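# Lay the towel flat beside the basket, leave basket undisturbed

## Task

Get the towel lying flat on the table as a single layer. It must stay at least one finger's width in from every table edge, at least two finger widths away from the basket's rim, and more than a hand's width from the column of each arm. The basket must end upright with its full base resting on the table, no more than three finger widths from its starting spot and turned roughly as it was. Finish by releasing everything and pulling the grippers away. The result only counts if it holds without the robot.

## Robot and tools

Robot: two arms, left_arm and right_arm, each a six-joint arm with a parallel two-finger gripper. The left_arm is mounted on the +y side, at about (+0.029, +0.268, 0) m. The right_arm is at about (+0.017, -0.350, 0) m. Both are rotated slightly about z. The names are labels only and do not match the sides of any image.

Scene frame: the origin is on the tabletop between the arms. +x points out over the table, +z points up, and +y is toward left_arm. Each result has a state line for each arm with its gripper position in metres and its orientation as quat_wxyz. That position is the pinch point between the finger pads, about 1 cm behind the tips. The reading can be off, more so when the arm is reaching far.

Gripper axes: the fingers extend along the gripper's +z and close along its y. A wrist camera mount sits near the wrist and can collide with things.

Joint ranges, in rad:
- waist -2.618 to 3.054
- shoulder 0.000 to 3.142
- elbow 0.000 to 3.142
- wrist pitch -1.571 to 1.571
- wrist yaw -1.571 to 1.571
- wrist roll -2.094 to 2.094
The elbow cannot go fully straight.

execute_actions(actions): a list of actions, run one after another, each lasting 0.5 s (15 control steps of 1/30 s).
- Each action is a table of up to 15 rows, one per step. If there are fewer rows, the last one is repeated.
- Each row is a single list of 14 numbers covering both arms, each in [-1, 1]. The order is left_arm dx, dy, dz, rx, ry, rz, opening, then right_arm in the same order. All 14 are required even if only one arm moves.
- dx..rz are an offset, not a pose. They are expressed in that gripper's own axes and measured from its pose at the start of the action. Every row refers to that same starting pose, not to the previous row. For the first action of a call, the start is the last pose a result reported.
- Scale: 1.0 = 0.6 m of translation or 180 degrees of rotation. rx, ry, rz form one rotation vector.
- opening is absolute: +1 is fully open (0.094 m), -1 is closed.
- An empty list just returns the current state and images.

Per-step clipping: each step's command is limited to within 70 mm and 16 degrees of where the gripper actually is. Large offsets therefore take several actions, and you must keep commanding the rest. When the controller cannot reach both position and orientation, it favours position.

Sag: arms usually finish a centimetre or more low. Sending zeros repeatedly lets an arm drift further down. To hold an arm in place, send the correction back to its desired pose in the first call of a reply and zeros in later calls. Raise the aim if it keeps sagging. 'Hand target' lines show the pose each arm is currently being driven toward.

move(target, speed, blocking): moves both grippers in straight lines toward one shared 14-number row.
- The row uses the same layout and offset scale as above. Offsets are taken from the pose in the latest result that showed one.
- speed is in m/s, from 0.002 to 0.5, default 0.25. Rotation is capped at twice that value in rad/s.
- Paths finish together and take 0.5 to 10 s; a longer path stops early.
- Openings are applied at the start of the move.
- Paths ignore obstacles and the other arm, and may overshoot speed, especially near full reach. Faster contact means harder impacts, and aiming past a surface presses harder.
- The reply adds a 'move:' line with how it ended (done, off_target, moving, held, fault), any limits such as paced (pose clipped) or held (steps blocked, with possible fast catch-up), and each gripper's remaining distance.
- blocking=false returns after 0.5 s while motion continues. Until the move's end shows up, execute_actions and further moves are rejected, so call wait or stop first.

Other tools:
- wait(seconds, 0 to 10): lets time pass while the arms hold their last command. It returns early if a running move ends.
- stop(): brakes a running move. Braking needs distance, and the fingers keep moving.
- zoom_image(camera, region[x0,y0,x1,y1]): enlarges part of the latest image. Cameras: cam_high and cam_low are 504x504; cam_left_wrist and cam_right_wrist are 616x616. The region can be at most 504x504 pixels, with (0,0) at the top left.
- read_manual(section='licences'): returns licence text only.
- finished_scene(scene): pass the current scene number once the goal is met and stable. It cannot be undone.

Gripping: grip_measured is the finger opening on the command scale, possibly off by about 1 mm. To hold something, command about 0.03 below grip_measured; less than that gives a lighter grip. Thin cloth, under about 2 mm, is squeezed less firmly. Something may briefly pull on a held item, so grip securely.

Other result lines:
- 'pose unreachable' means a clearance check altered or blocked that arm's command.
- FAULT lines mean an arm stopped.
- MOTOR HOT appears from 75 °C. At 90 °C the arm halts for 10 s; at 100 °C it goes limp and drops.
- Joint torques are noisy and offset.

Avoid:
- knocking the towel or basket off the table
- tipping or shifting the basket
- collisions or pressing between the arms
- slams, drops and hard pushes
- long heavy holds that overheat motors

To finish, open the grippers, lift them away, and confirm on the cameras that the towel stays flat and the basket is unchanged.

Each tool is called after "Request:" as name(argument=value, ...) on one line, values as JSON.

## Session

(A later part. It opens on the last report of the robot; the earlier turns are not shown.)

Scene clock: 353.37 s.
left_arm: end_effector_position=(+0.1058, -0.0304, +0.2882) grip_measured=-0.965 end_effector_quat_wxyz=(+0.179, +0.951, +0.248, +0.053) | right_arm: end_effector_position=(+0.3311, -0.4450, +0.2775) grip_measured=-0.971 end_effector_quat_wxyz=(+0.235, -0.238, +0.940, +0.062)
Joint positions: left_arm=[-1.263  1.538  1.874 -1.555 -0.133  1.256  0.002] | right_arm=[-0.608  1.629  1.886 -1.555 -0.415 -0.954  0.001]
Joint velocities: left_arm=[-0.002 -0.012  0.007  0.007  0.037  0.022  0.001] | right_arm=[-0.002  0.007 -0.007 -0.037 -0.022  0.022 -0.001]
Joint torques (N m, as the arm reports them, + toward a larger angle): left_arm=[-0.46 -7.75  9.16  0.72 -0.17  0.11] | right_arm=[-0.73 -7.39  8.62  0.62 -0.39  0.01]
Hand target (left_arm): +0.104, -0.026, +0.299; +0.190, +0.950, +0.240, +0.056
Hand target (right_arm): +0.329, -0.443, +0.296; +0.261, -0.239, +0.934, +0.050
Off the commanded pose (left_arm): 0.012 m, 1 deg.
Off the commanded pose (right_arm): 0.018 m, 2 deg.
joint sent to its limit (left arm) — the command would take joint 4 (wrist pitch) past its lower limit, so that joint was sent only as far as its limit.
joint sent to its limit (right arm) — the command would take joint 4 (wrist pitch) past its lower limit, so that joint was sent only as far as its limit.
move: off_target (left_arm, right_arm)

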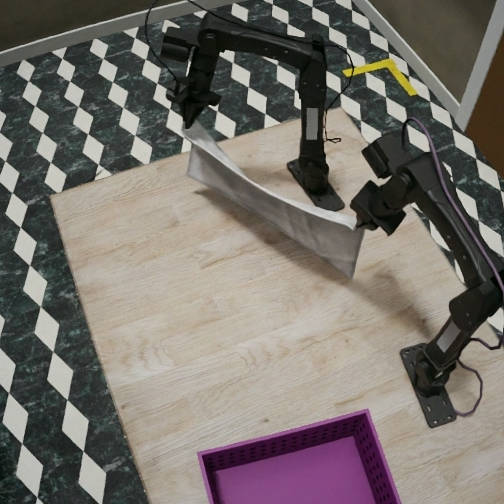

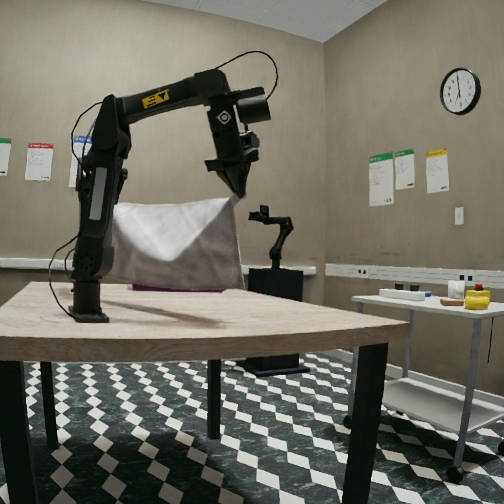

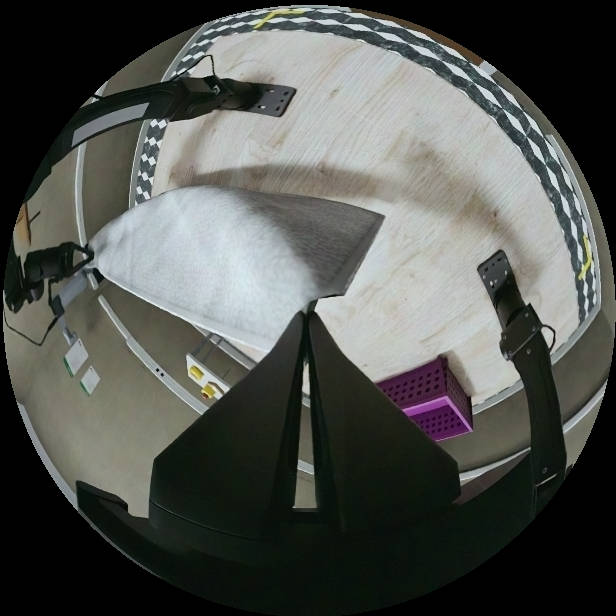

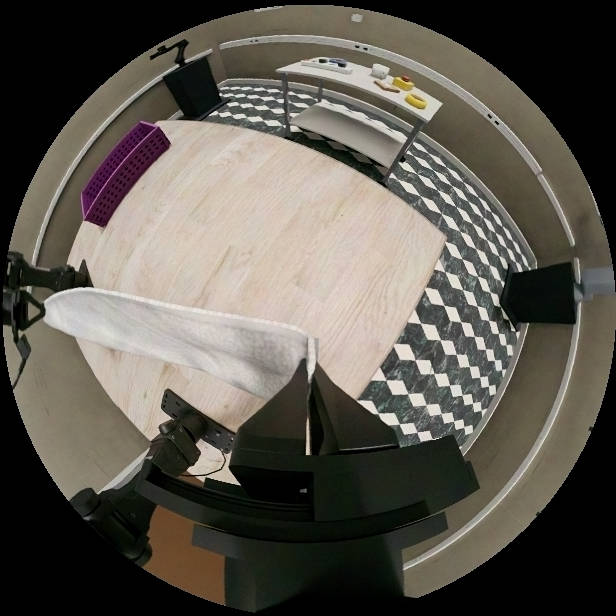

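Request:
move(target=[-0.034,-0.0155,0.038,0,0,0,-1, 0.049,0,0.021,0,0,0,-1], speed=0.06)

Scene clock: 374.30 s.
left_arm: end_effector_position=(+0.0895, -0.0466, +0.2643) grip_measured=-0.965 end_effector_quat_wxyz=(+0.180, +0.951, +0.246, +0.050) | right_arm: end_effector_position=(+0.3135, -0.4523, +0.2423) grip_measured=-0.971 end_effector_quat_wxyz=(+0.213, -0.235, +0.945, +0.078)
Joint positions: left_arm=[-1.331  1.538  1.766 -1.453 -0.149  1.196  0.002] | right_arm=[-0.658  1.586  1.704 -1.496 -0.417 -1.013  0.001]
Joint velocities: left_arm=[ 0.007 -0.012  0.022  0.007 -0.022  0.037  0.   ] | right_arm=[-0.012  0.007 -0.017  0.066  0.037  0.066  0.001]
Joint torques (N m, as the arm reports them, + toward a larger angle): left_arm=[-0.57 -8.77  4.78  0.92 -0.18 -0.07] | right_arm=[-0.88 -7.69  5.64  0.72 -0.28 -0.08]
Hand target (left_arm): +0.088, -0.041, +0.264; +0.179, +0.950, +0.248, +0.053
Hand target (right_arm): +0.313, -0.454, +0.252; +0.234, -0.238, +0.941, +0.062
Off the commanded pose (left_arm): 0.007 m, 0 deg.
Off the commanded pose (right_arm): 0.010 m, 3 deg.
move: off_target (right_arm)

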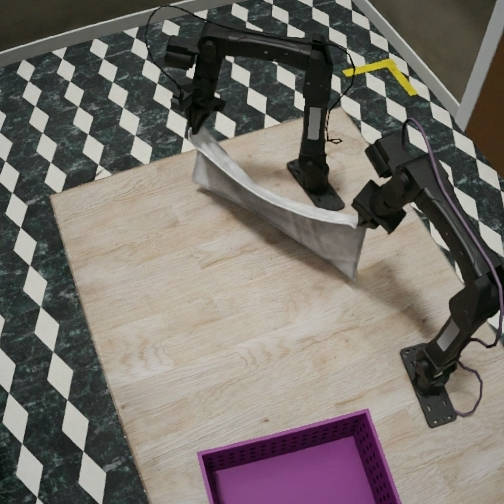

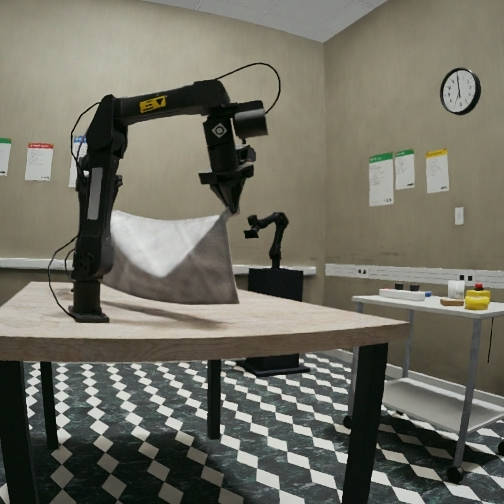

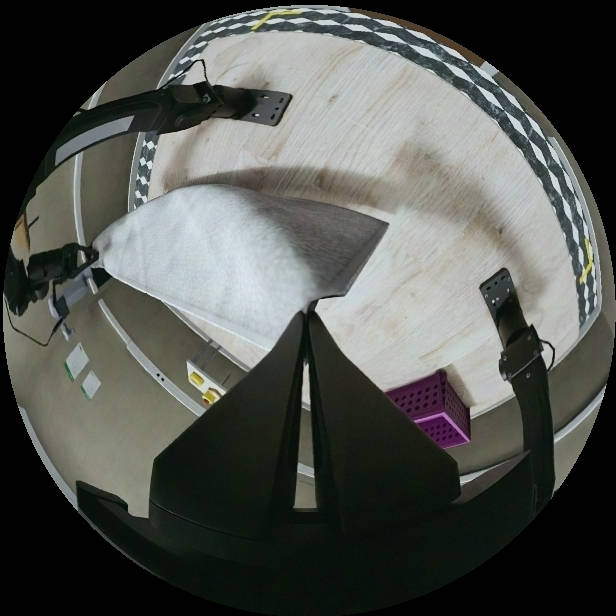

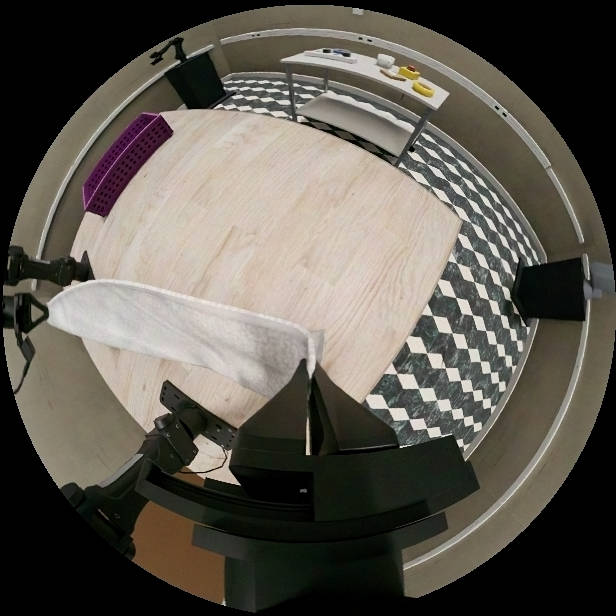

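Request:
move(target=[0.051,-0.0025,-0.035,0,0,0,-1, -0.078,-0.011,-0.042,0,-0.03,0,-1], speed=0.08)

Scene clock: 384.37 s.
left_arm: end_effector_position=(+0.1143, -0.0297, +0.2731) grip_measured=-0.965 end_effector_quat_wxyz=(+0.175, +0.951, +0.249, +0.058) | right_arm: end_effector_position=(+0.3388, -0.4492, +0.2790) grip_measured=-0.971 end_effector_quat_wxyz=(+0.251, -0.226, +0.938, +0.081)
Joint positions: left_arm=[-1.236  1.515  1.785 -1.494 -0.133  1.282  0.002] | right_arm=[-0.634  1.662  1.912 -1.555 -0.468 -0.952  0.001]
Joint velocities: left_arm=[ 0.022 -0.002  0.012 -0.11   0.022 -0.022 -0.   ] | right_arm=[-0.002  0.002  0.007 -0.066  0.007  0.066 -0.001]
Joint torques (N m, as the arm reports them, + toward a larger angle): left_arm=[ 0.59 -7.75  9.42  0.68  0.12  0.11] | right_arm=[ 0.75 -5.02  8.76  0.6  -0.37  0.03]
Hand target (left_arm): +0.112, -0.023, +0.283; +0.180, +0.951, +0.246, +0.050
Hand target (right_arm): +0.345, -0.445, +0.285; +0.262, -0.229, +0.934, +0.086
Off the commanded pose (left_arm): 0.012 m, 1 deg.
Off the commanded pose (right_arm): 0.010 m, 1 deg.
joint sent to its limit (right arm) — the command would take joint 4 (wrist pitch) past its lower limit, so that joint was sent only as far as its limit.
move: off_target (left_arm)

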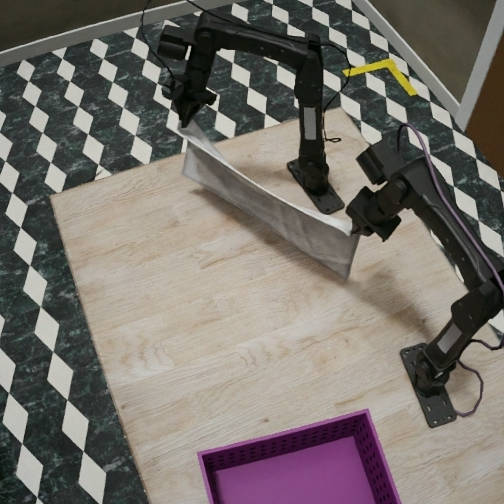

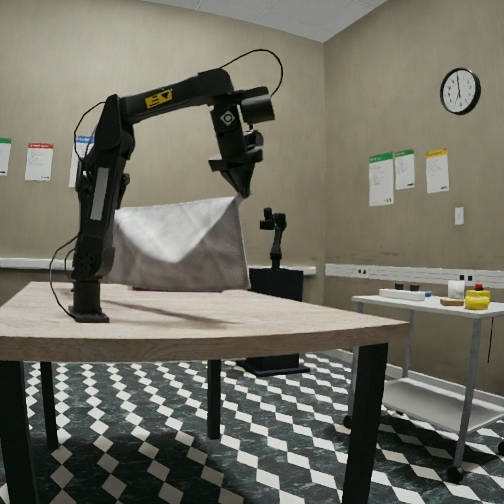

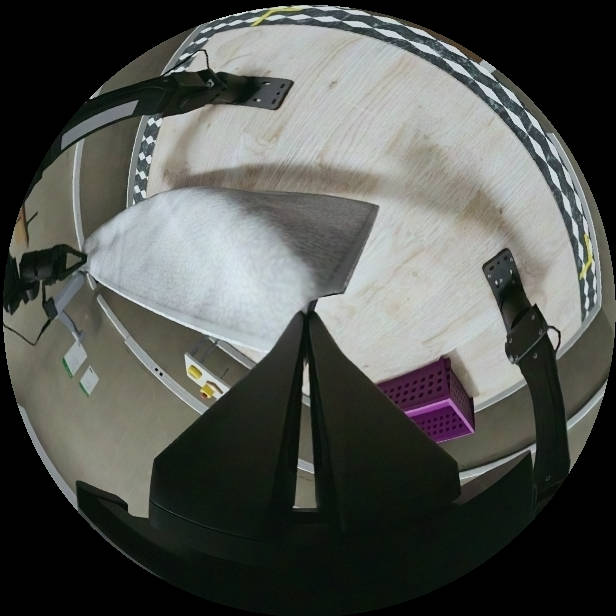

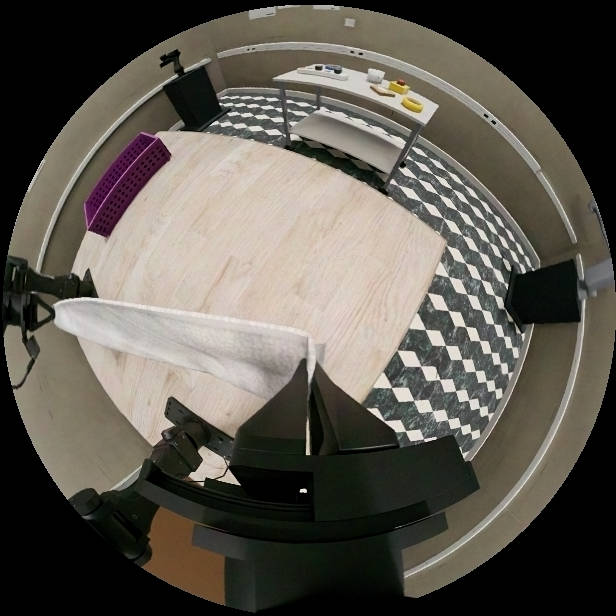

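Request:
move(target=[0.409,-0.1345,0.366,0.118,0.06,-0.025,-1, -0.162,-0.021,0.5475,0,0.05,0,-1], speed=0.09)

Scene clock: 406.07 s.
left_arm: end_effector_position=(+0.3304, +0.0840, +0.0474) grip_measured=-0.965 end_effector_quat_wxyz=(-0.017, +0.947, +0.308, +0.090) | right_arm: end_effector_position=(+0.5523, -0.3356, +0.0350) grip_measured=-0.971 end_effector_quat_wxyz=(+0.165, -0.229, +0.957, +0.074)
Joint positions: left_arm=[-0.5    1.855  1.294 -0.932 -0.166  1.885  0.002] | right_arm=[-0.142  2.405  2.059 -0.944 -0.233 -0.488  0.001]
Joint velocities: left_arm=[ 0.007  0.002  0.022  0.007 -0.037 -0.022 -0.   ] | right_arm=[-0.032  0.012  0.002 -0.037  0.051 -0.022 -0.   ]
Joint torques (N m, as the arm reports them, + toward a larger angle): left_arm=[ 0.47 -9.46  5.99  0.42 -0.25  0.14] | right_arm=[  0.83 -11.82   9.66   0.66  -0.06   0.04]
Hand target (left_arm): +0.330, +0.090, +0.042; -0.029, +0.948, +0.305, +0.090
Hand target (right_arm): +0.561, -0.333, +0.046; +0.180, -0.231, +0.954, +0.068
Off the commanded pose (left_arm): 0.008 m, 1 deg.
Off the commanded pose (right_arm): 0.014 m, 2 deg.
move: off_target (right_arm)

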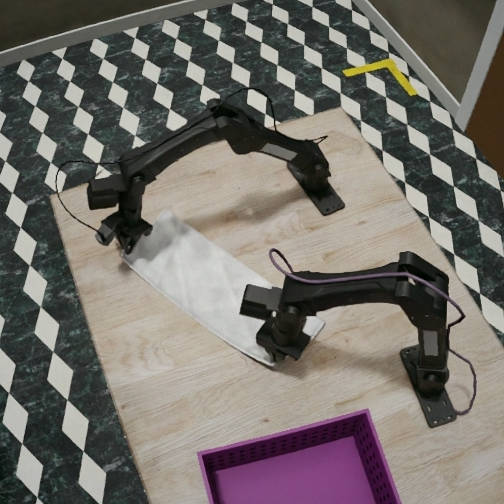

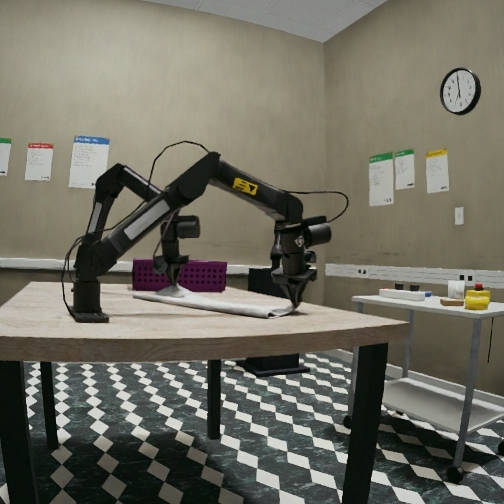

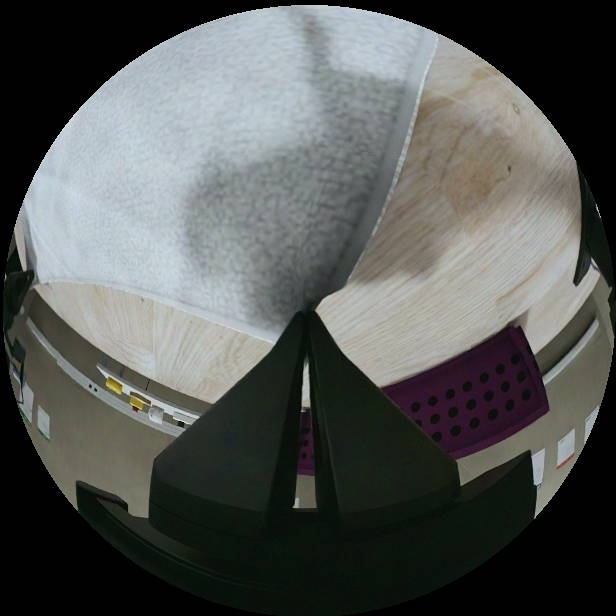

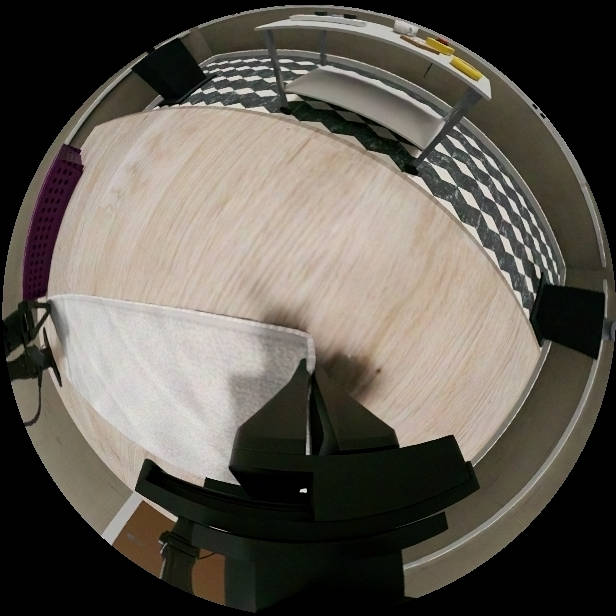

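Request:
zoom_image(camera="cam_high", region=[80,160,380,400])

Request:
zoom_image(camera="cam_low", region=[100,250,340,340])

Region (80, 160, 380, 400) of cam_high's 504x504 image, scaled by 1.680, with more detail than that image has; it fills the top 403 rows of this view, and the rest is white.

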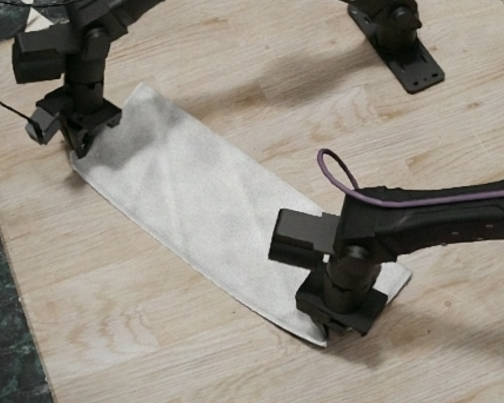

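Region (100, 250, 340, 340) of cam_low's 504x504 image, scaled by 2.100, with more detail than that image has; it fills the top 189 rows of this view, and the rest is white.

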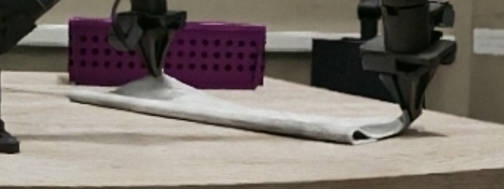

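Request:
move(target=[-0.476,-0.069,-0.374,0,0,0.04,-1, 0.396,0.0155,-0.477,0,-0.03,0,-1], speed=0.15)

Scene clock: 462.57 s.
left_arm: end_effector_position=(+0.0484, -0.0697, +0.2133) grip_measured=-0.965 end_effector_quat_wxyz=(+0.074, +0.966, +0.236, +0.072) | right_arm: end_effector_position=(+0.2665, -0.4870, +0.2050) grip_measured=-0.971 end_effector_quat_wxyz=(+0.180, -0.222, +0.953, +0.096)
Joint positions: left_arm=[-1.474  1.772  1.856 -1.55  -0.178  1.063  0.002] | right_arm=[-0.848  1.569  1.552 -1.512 -0.41  -1.206  0.001]
Joint velocities: left_arm=[ 0.007 -0.002  0.017  0.007 -0.051 -0.051 -0.   ] | right_arm=[-0.007  0.012 -0.012  0.007  0.037 -0.051 -0.001]
Joint torques (N m, as the arm reports them, + toward a larger angle): left_arm=[-0.17 -9.07  9.28  0.19 -0.07 -0.08] | right_arm=[-0.75 -6.91  9.18  0.26 -0.34 -0.09]
Hand target (left_arm): +0.047, -0.068, +0.218; +0.072, +0.966, +0.240, +0.069
Hand target (right_arm): +0.269, -0.488, +0.221; +0.204, -0.227, +0.949, +0.079
Off the commanded pose (left_arm): 0.006 m, 11 deg.
Off the commanded pose (right_arm): 0.015 m, 4 deg.
joint sent to its limit (left arm) — the command would take joint 4 (wrist pitch) past its lower limit, so that joint was sent only as far as its limit.
move: off_target (left_arm, right_arm)

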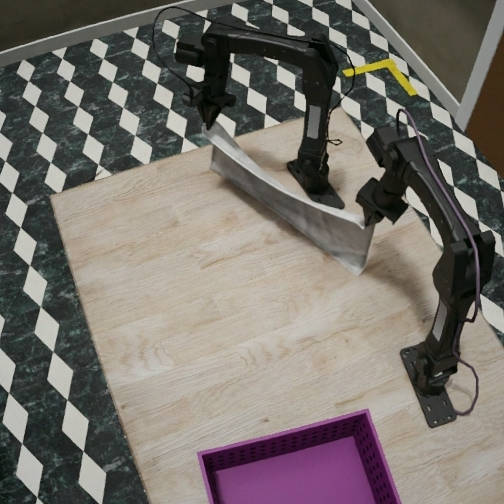

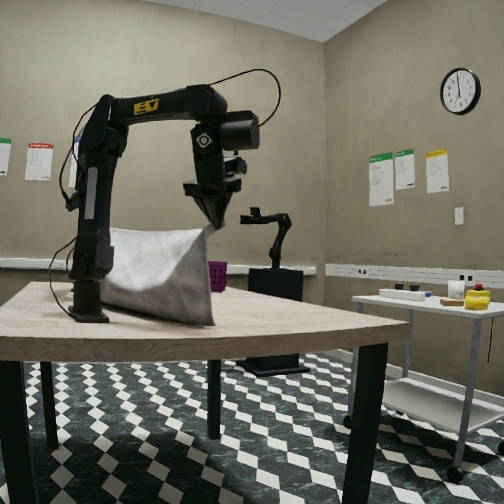

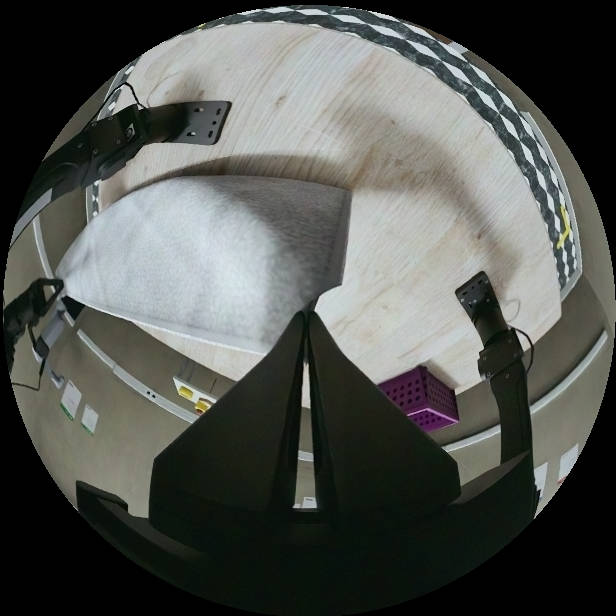

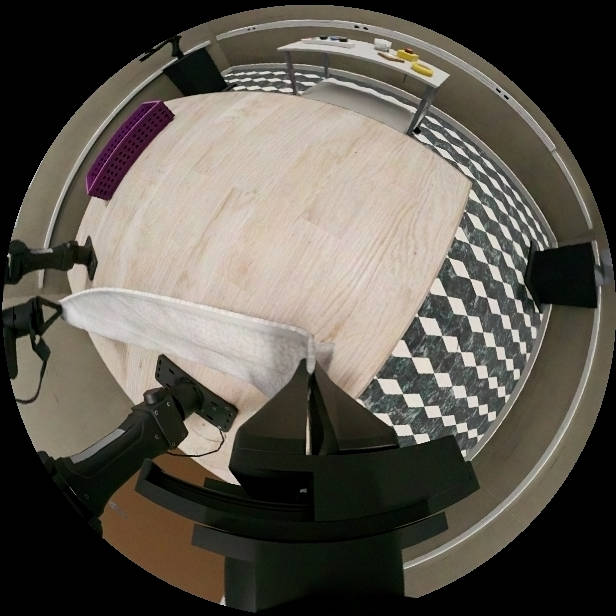

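Request:
move(target=[0.257,-0.017,0.0465,0,0,0,-1, -0.244,0.002,0.112,0,0,0,-1], speed=0.1)

Scene clock: 474.47 s.
left_arm: end_effector_position=(+0.1872, +0.0039, +0.2009) grip_measured=-0.965 end_effector_quat_wxyz=(+0.075, +0.965, +0.240, +0.080) | right_arm: end_effector_position=(+0.4000, -0.4103, +0.1936) grip_measured=-0.971 end_effector_quat_wxyz=(+0.169, -0.218, +0.955, +0.110)
Joint positions: left_arm=[-0.969  1.563  1.568 -1.393 -0.122  1.56   0.002] | right_arm=[-0.414  1.85   1.826 -1.363 -0.364 -0.738  0.001]
Joint velocities: left_arm=[ 0.007 -0.022  0.037  0.037 -0.051 -0.007  0.002] | right_arm=[-0.007 -0.012  0.002  0.022  0.007 -0.022  0.002]
Joint torques (N m, as the arm reports them, + toward a larger angle): left_arm=[ 0.36 -8.86  4.91  0.57  0.08  0.1 ] | right_arm=[ 0.48 -7.26  9.44  0.61 -0.11  0.01]
Hand target (left_arm): +0.183, +0.010, +0.198; +0.071, +0.967, +0.236, +0.071
Hand target (right_arm): +0.409, -0.412, +0.202; +0.184, -0.221, +0.953, +0.099
Off the commanded pose (left_arm): 0.005 m, 1 deg.
Off the commanded pose (right_arm): 0.011 m, 2 deg.
move: off_target (right_arm)

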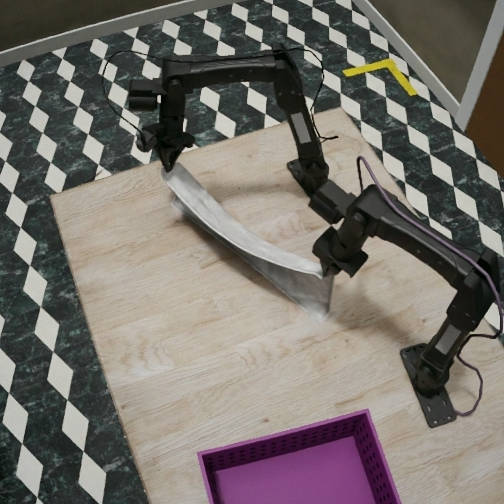

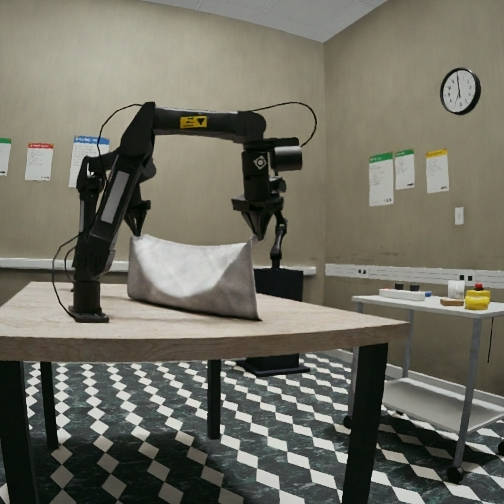

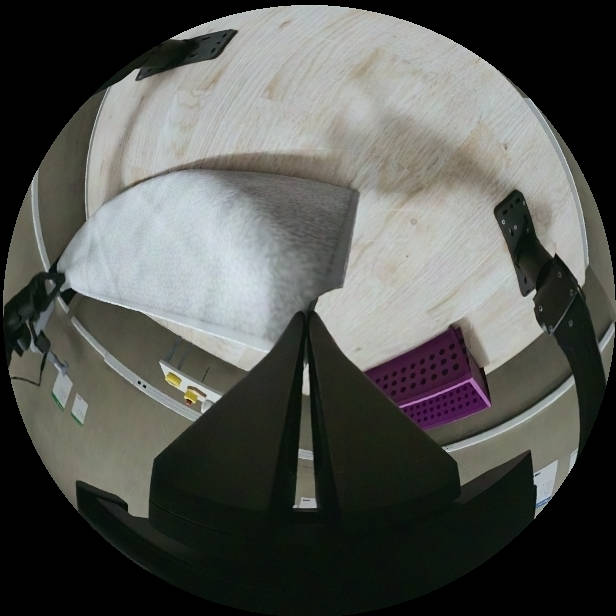

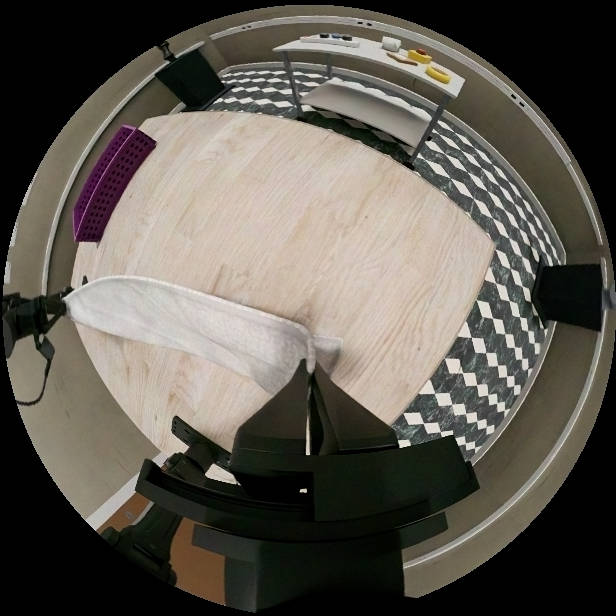

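Request:
zoom_image(camera="cam_low", region=[110,220,290,340])

Request:
zoom_image(camera="cam_high", region=[130,140,370,340])

Region (110, 220, 290, 340) of cam_low's 504x504 image, scaled by 2.800, with more detail than that image has.

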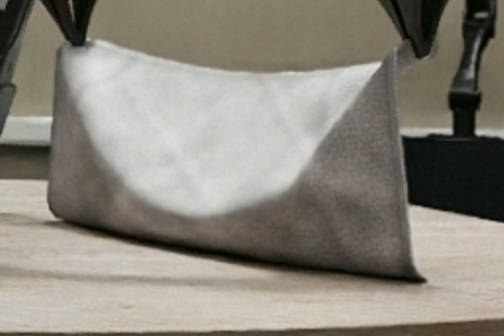

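Region (130, 140, 370, 340) of cam_high's 504x504 image, scaled by 2.100, with more detail than that image has.

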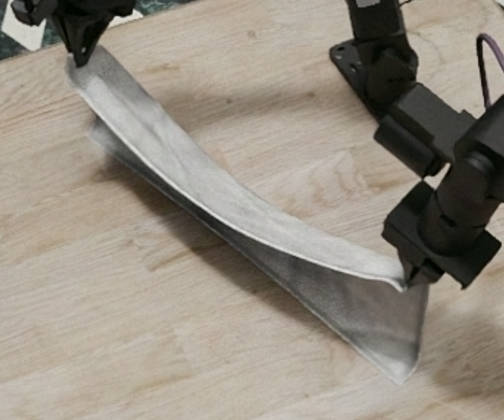

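Request:
move(target=[-0.224,0.011,-0.100,0,0,0,-1, 0.169,-0.0195,-0.173,0,0,0,-1], speed=0.15)

Scene clock: 502.30 s.
left_arm: end_effector_position=(+0.0641, -0.0650, +0.2452) grip_measured=-0.965 end_effector_quat_wxyz=(+0.128, +0.962, +0.233, +0.069) | right_arm: end_effector_position=(+0.2949, -0.4912, +0.2436) grip_measured=-0.971 end_effector_quat_wxyz=(+0.197, -0.204, +0.957, +0.063)
Joint positions: left_arm=[-1.435  1.686  1.869 -1.534 -0.194  1.118  0.002] | right_arm=[-0.782  1.622  1.762 -1.556 -0.388 -1.08   0.001]
Joint velocities: left_arm=[ 0.002 -0.017 -0.012  0.007  0.051  0.037  0.001] | right_arm=[-0.007 -0.002 -0.007 -0.022 -0.081 -0.022 -0.   ]
Joint torques (N m, as the arm reports them, + toward a larger angle): left_arm=[-0.28 -7.25  9.1   0.27 -0.14 -0.08] | right_arm=[-0.7  -7.19  5.31  0.44 -0.32 -0.08]
Hand target (left_arm): +0.063, -0.060, +0.246; +0.115, +0.962, +0.236, +0.073
Hand target (right_arm): +0.292, -0.489, +0.249; +0.208, -0.206, +0.954, +0.060
Off the commanded pose (left_arm): 0.006 m, 6 deg.
Off the commanded pose (right_arm): 0.008 m, 7 deg.
joint sent to its limit (left arm) — the command would take joint 4 (wrist pitch) past its lower limit, so that joint was sent only as far as its limit.
joint sent to its limit (right arm) — the command would take joint 4 (wrist pitch) past its lower limit, so that joint was sent only as far as its limit.
move: off_target (left_arm, right_arm)

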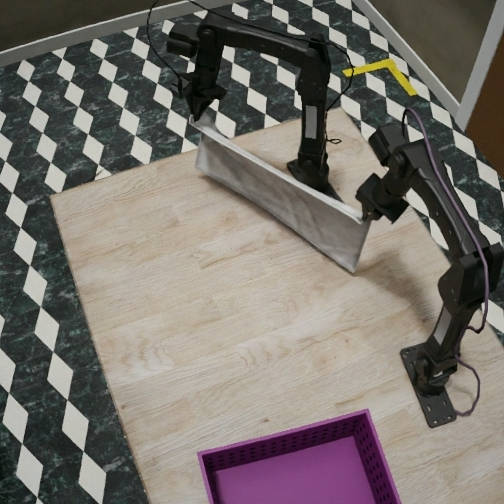

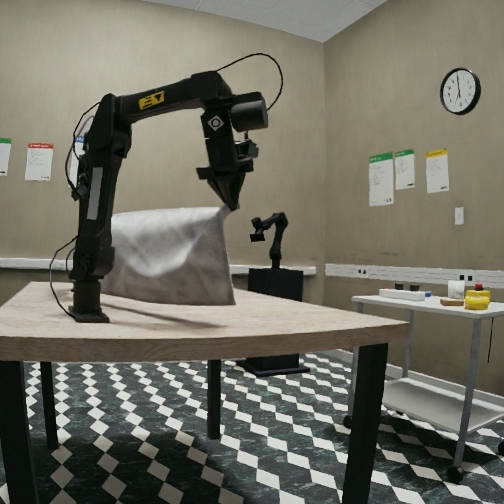

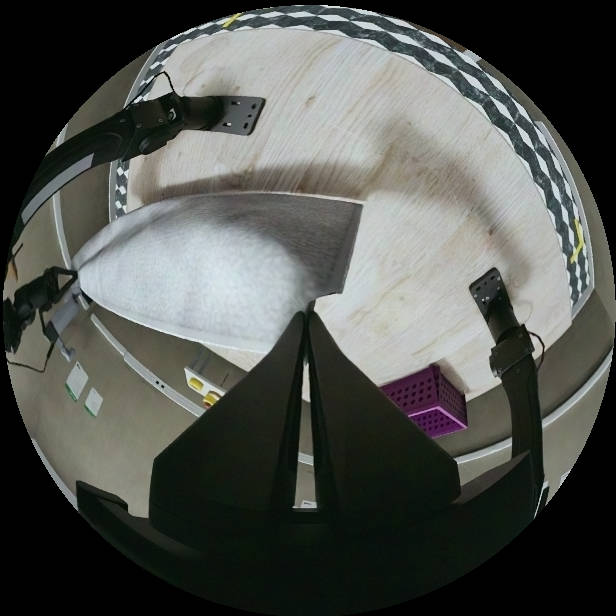

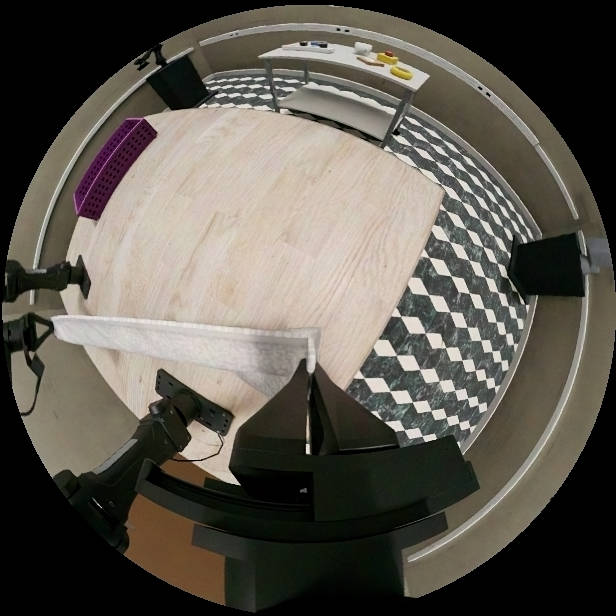

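Request:
move(target=[-0.015,-0.069,0.197,0.085,0,0,-1, 0.0865,-0.001,0.186,0,0,-0.02,-1], speed=0.1)

Scene clock: 511.10 s.
left_arm: end_effector_position=(+0.0609, -0.0659, +0.1282) grip_measured=-0.965 end_effector_quat_wxyz=(+0.017, +0.970, +0.240, +0.043) | right_arm: end_effector_position=(+0.2856, -0.4839, +0.1109) grip_measured=-0.971 end_effector_quat_wxyz=(+0.181, -0.226, +0.954, +0.079)
Joint positions: left_arm=[-1.391  1.798  1.558 -1.315 -0.091  1.13   0.002] | right_arm=[-0.782  1.571  1.181 -1.084 -0.386 -1.137  0.001]
Joint velocities: left_arm=[ 0.002  0.007 -0.017 -0.007  0.125 -0.051  0.   ] | right_arm=[ 0.002 -0.007 -0.022  0.095  0.022 -0.037 -0.001]
Joint torques (N m, as the arm reports them, + toward a larger angle): left_arm=[ 0.62 -9.31  5.11  0.22  0.14  0.16] | right_arm=[-0.02 -7.85  6.1   0.59 -0.19 -0.07]
Hand target (left_arm): +0.060, -0.059, +0.120; -0.001, +0.970, +0.239, +0.037
Hand target (right_arm): +0.290, -0.487, +0.121; +0.199, -0.234, +0.950, +0.057
Off the commanded pose (left_arm): 0.011 m, 2 deg.
Off the commanded pose (right_arm): 0.012 m, 3 deg.
move: off_target (left_arm, right_arm)

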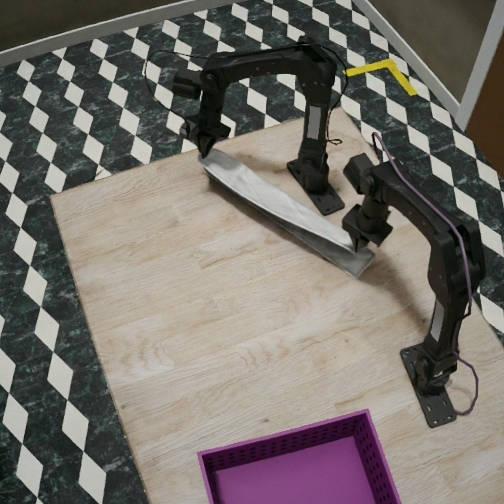

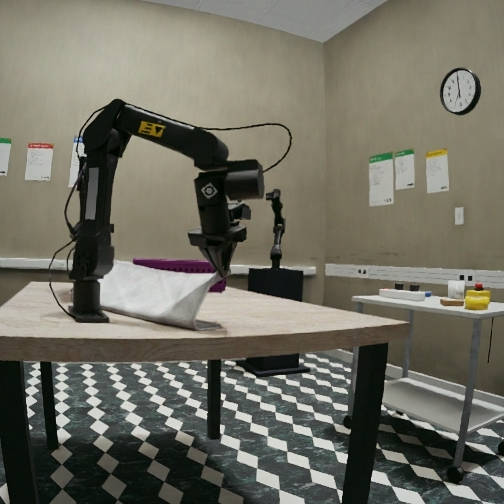

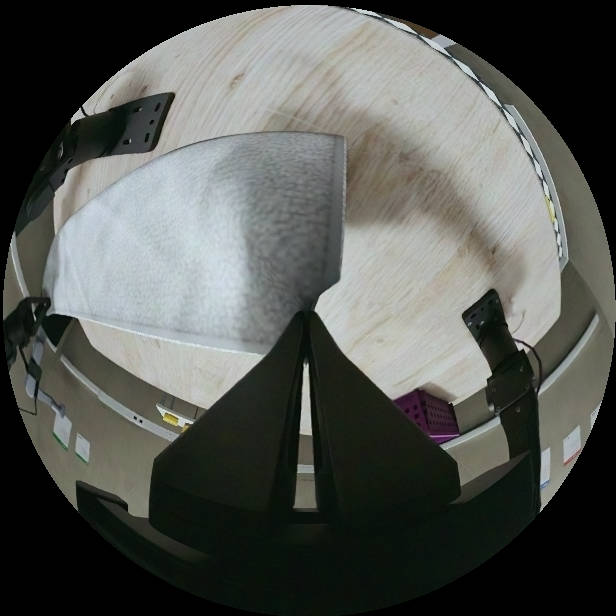

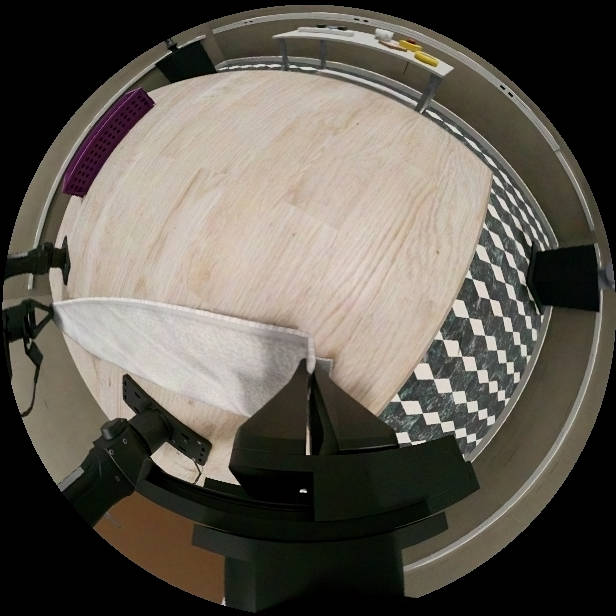

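Request:
move(target=[0.272,-0.015,0.025,0,0,0,-1, -0.2605,-0.003,0.082,0,0,0,-1], speed=0.08)

Scene clock: 520.63 s.
left_arm: end_effector_position=(+0.2060, +0.0129, +0.1258) grip_measured=-0.965 end_effector_quat_wxyz=(+0.020, +0.968, +0.244, +0.052) | right_arm: end_effector_position=(+0.4240, -0.4101, +0.1187) grip_measured=-0.971 end_effector_quat_wxyz=(+0.174, -0.224, +0.955, +0.090)
Joint positions: left_arm=[-0.882  1.652  1.377 -1.226 -0.087  1.633  0.002] | right_arm=[-0.38   1.89   1.581 -1.039 -0.33  -0.713  0.001]
Joint velocities: left_arm=[-0.012 -0.002  0.012  0.037  0.066  0.022  0.   ] | right_arm=[ 0.022 -0.002  0.002 -0.037 -0.022  0.051  0.001]
Joint torques (N m, as the arm reports them, + toward a larger angle): left_arm=[ 0.49 -9.74  4.82  0.34  0.09  0.12] | right_arm=[ 0.4  -7.68  9.67  0.57 -0.03  0.09]
Hand target (left_arm): +0.200, +0.020, +0.123; +0.014, +0.970, +0.241, +0.042
Hand target (right_arm): +0.432, -0.411, +0.126; +0.184, -0.226, +0.953, +0.082
Off the commanded pose (left_arm): 0.007 m, 1 deg.
Off the commanded pose (right_arm): 0.010 m, 2 deg.
move: done

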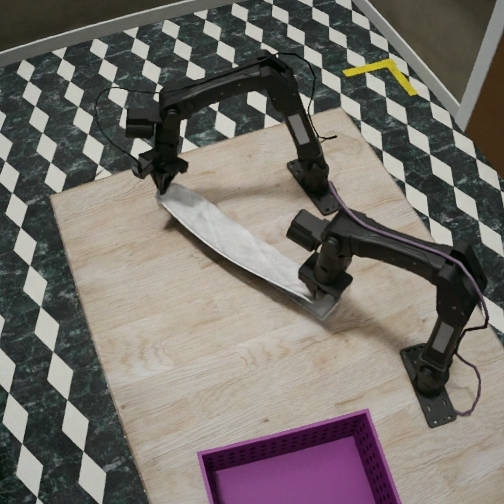

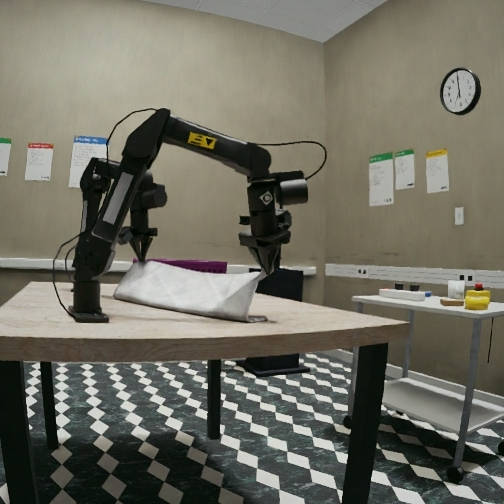

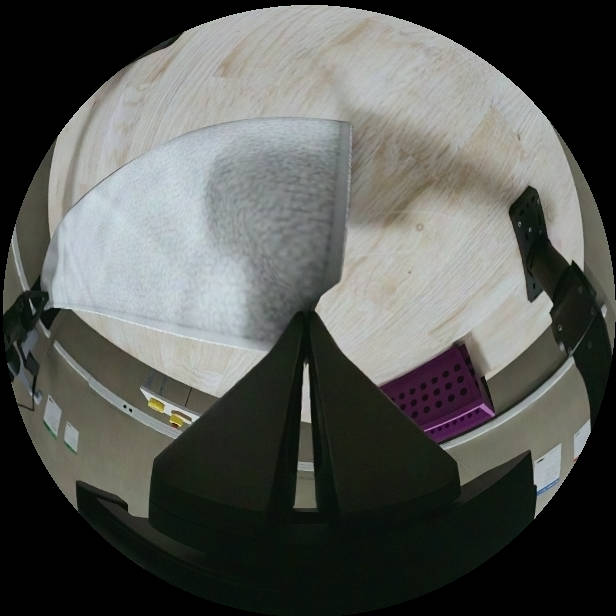

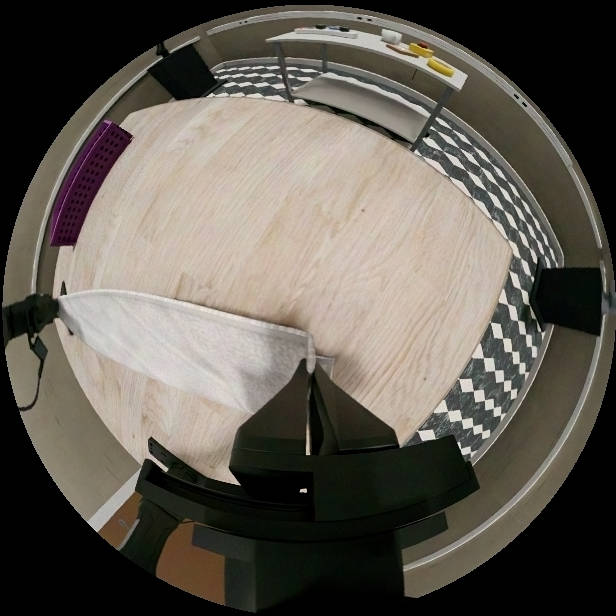

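Request:
move(target=[0.198,-0.012,0.011,0,0,0,-1, -0.2025,-0.002,0.063,0,0,0,-1], speed=0.1)

Scene clock: 599.27 s.
left_arm: end_effector_position=(+0.3053, +0.0770, +0.1255) grip_measured=-0.965 end_effector_quat_wxyz=(+0.020, +0.967, +0.247, +0.057) | right_arm: end_effector_position=(+0.5328, -0.3513, +0.1212) grip_measured=-0.971 end_effector_quat_wxyz=(+0.165, -0.225, +0.955, +0.102)
Joint positions: left_arm=[-0.507  1.717  1.447 -1.197 -0.064  2.002  0.002] | right_arm=[-0.197  2.347  2.294 -1.265 -0.3   -0.53   0.001]
Joint velocities: left_arm=[ 0.002  0.002  0.012 -0.037 -0.051 -0.037  0.   ] | right_arm=[-0.002 -0.022  0.012 -0.037 -0.037  0.022  0.   ]
Joint torques (N m, as the arm reports them, + toward a larger angle): left_arm=[ 0.28 -8.03  9.64  0.24  0.04  0.14] | right_arm=[  0.11 -10.97   9.4    0.65  -0.04   0.02]
Hand target (left_arm): +0.306, +0.077, +0.128; +0.019, +0.968, +0.245, +0.051
Hand target (right_arm): +0.538, -0.353, +0.129; +0.176, -0.224, +0.954, +0.092
Off the commanded pose (left_arm): 0.005 m, 1 deg.
Off the commanded pose (right_arm): 0.009 m, 2 deg.
move: done

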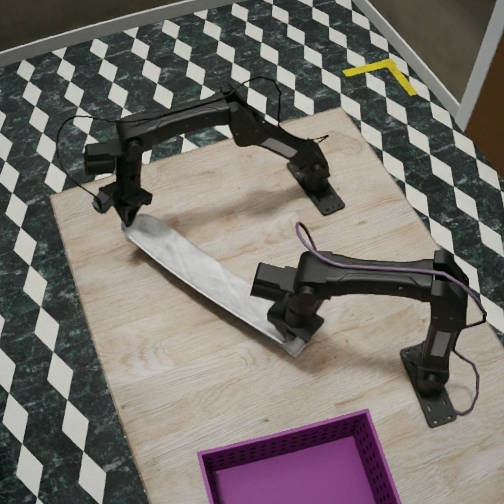

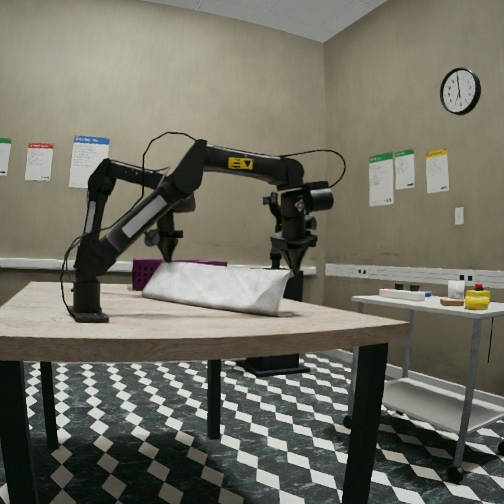

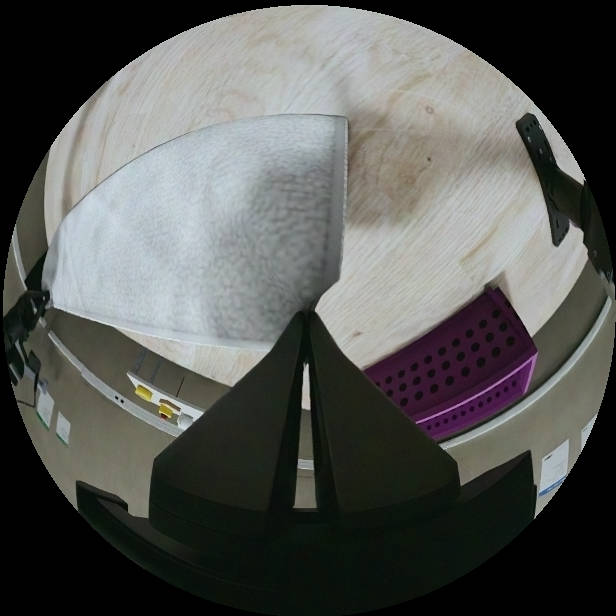

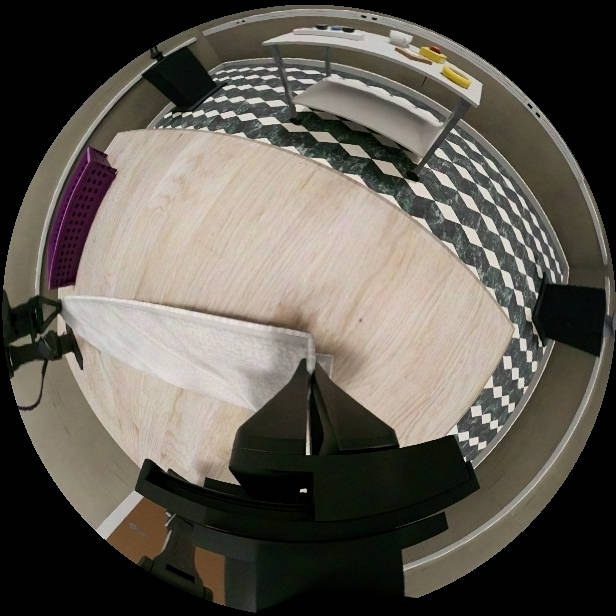

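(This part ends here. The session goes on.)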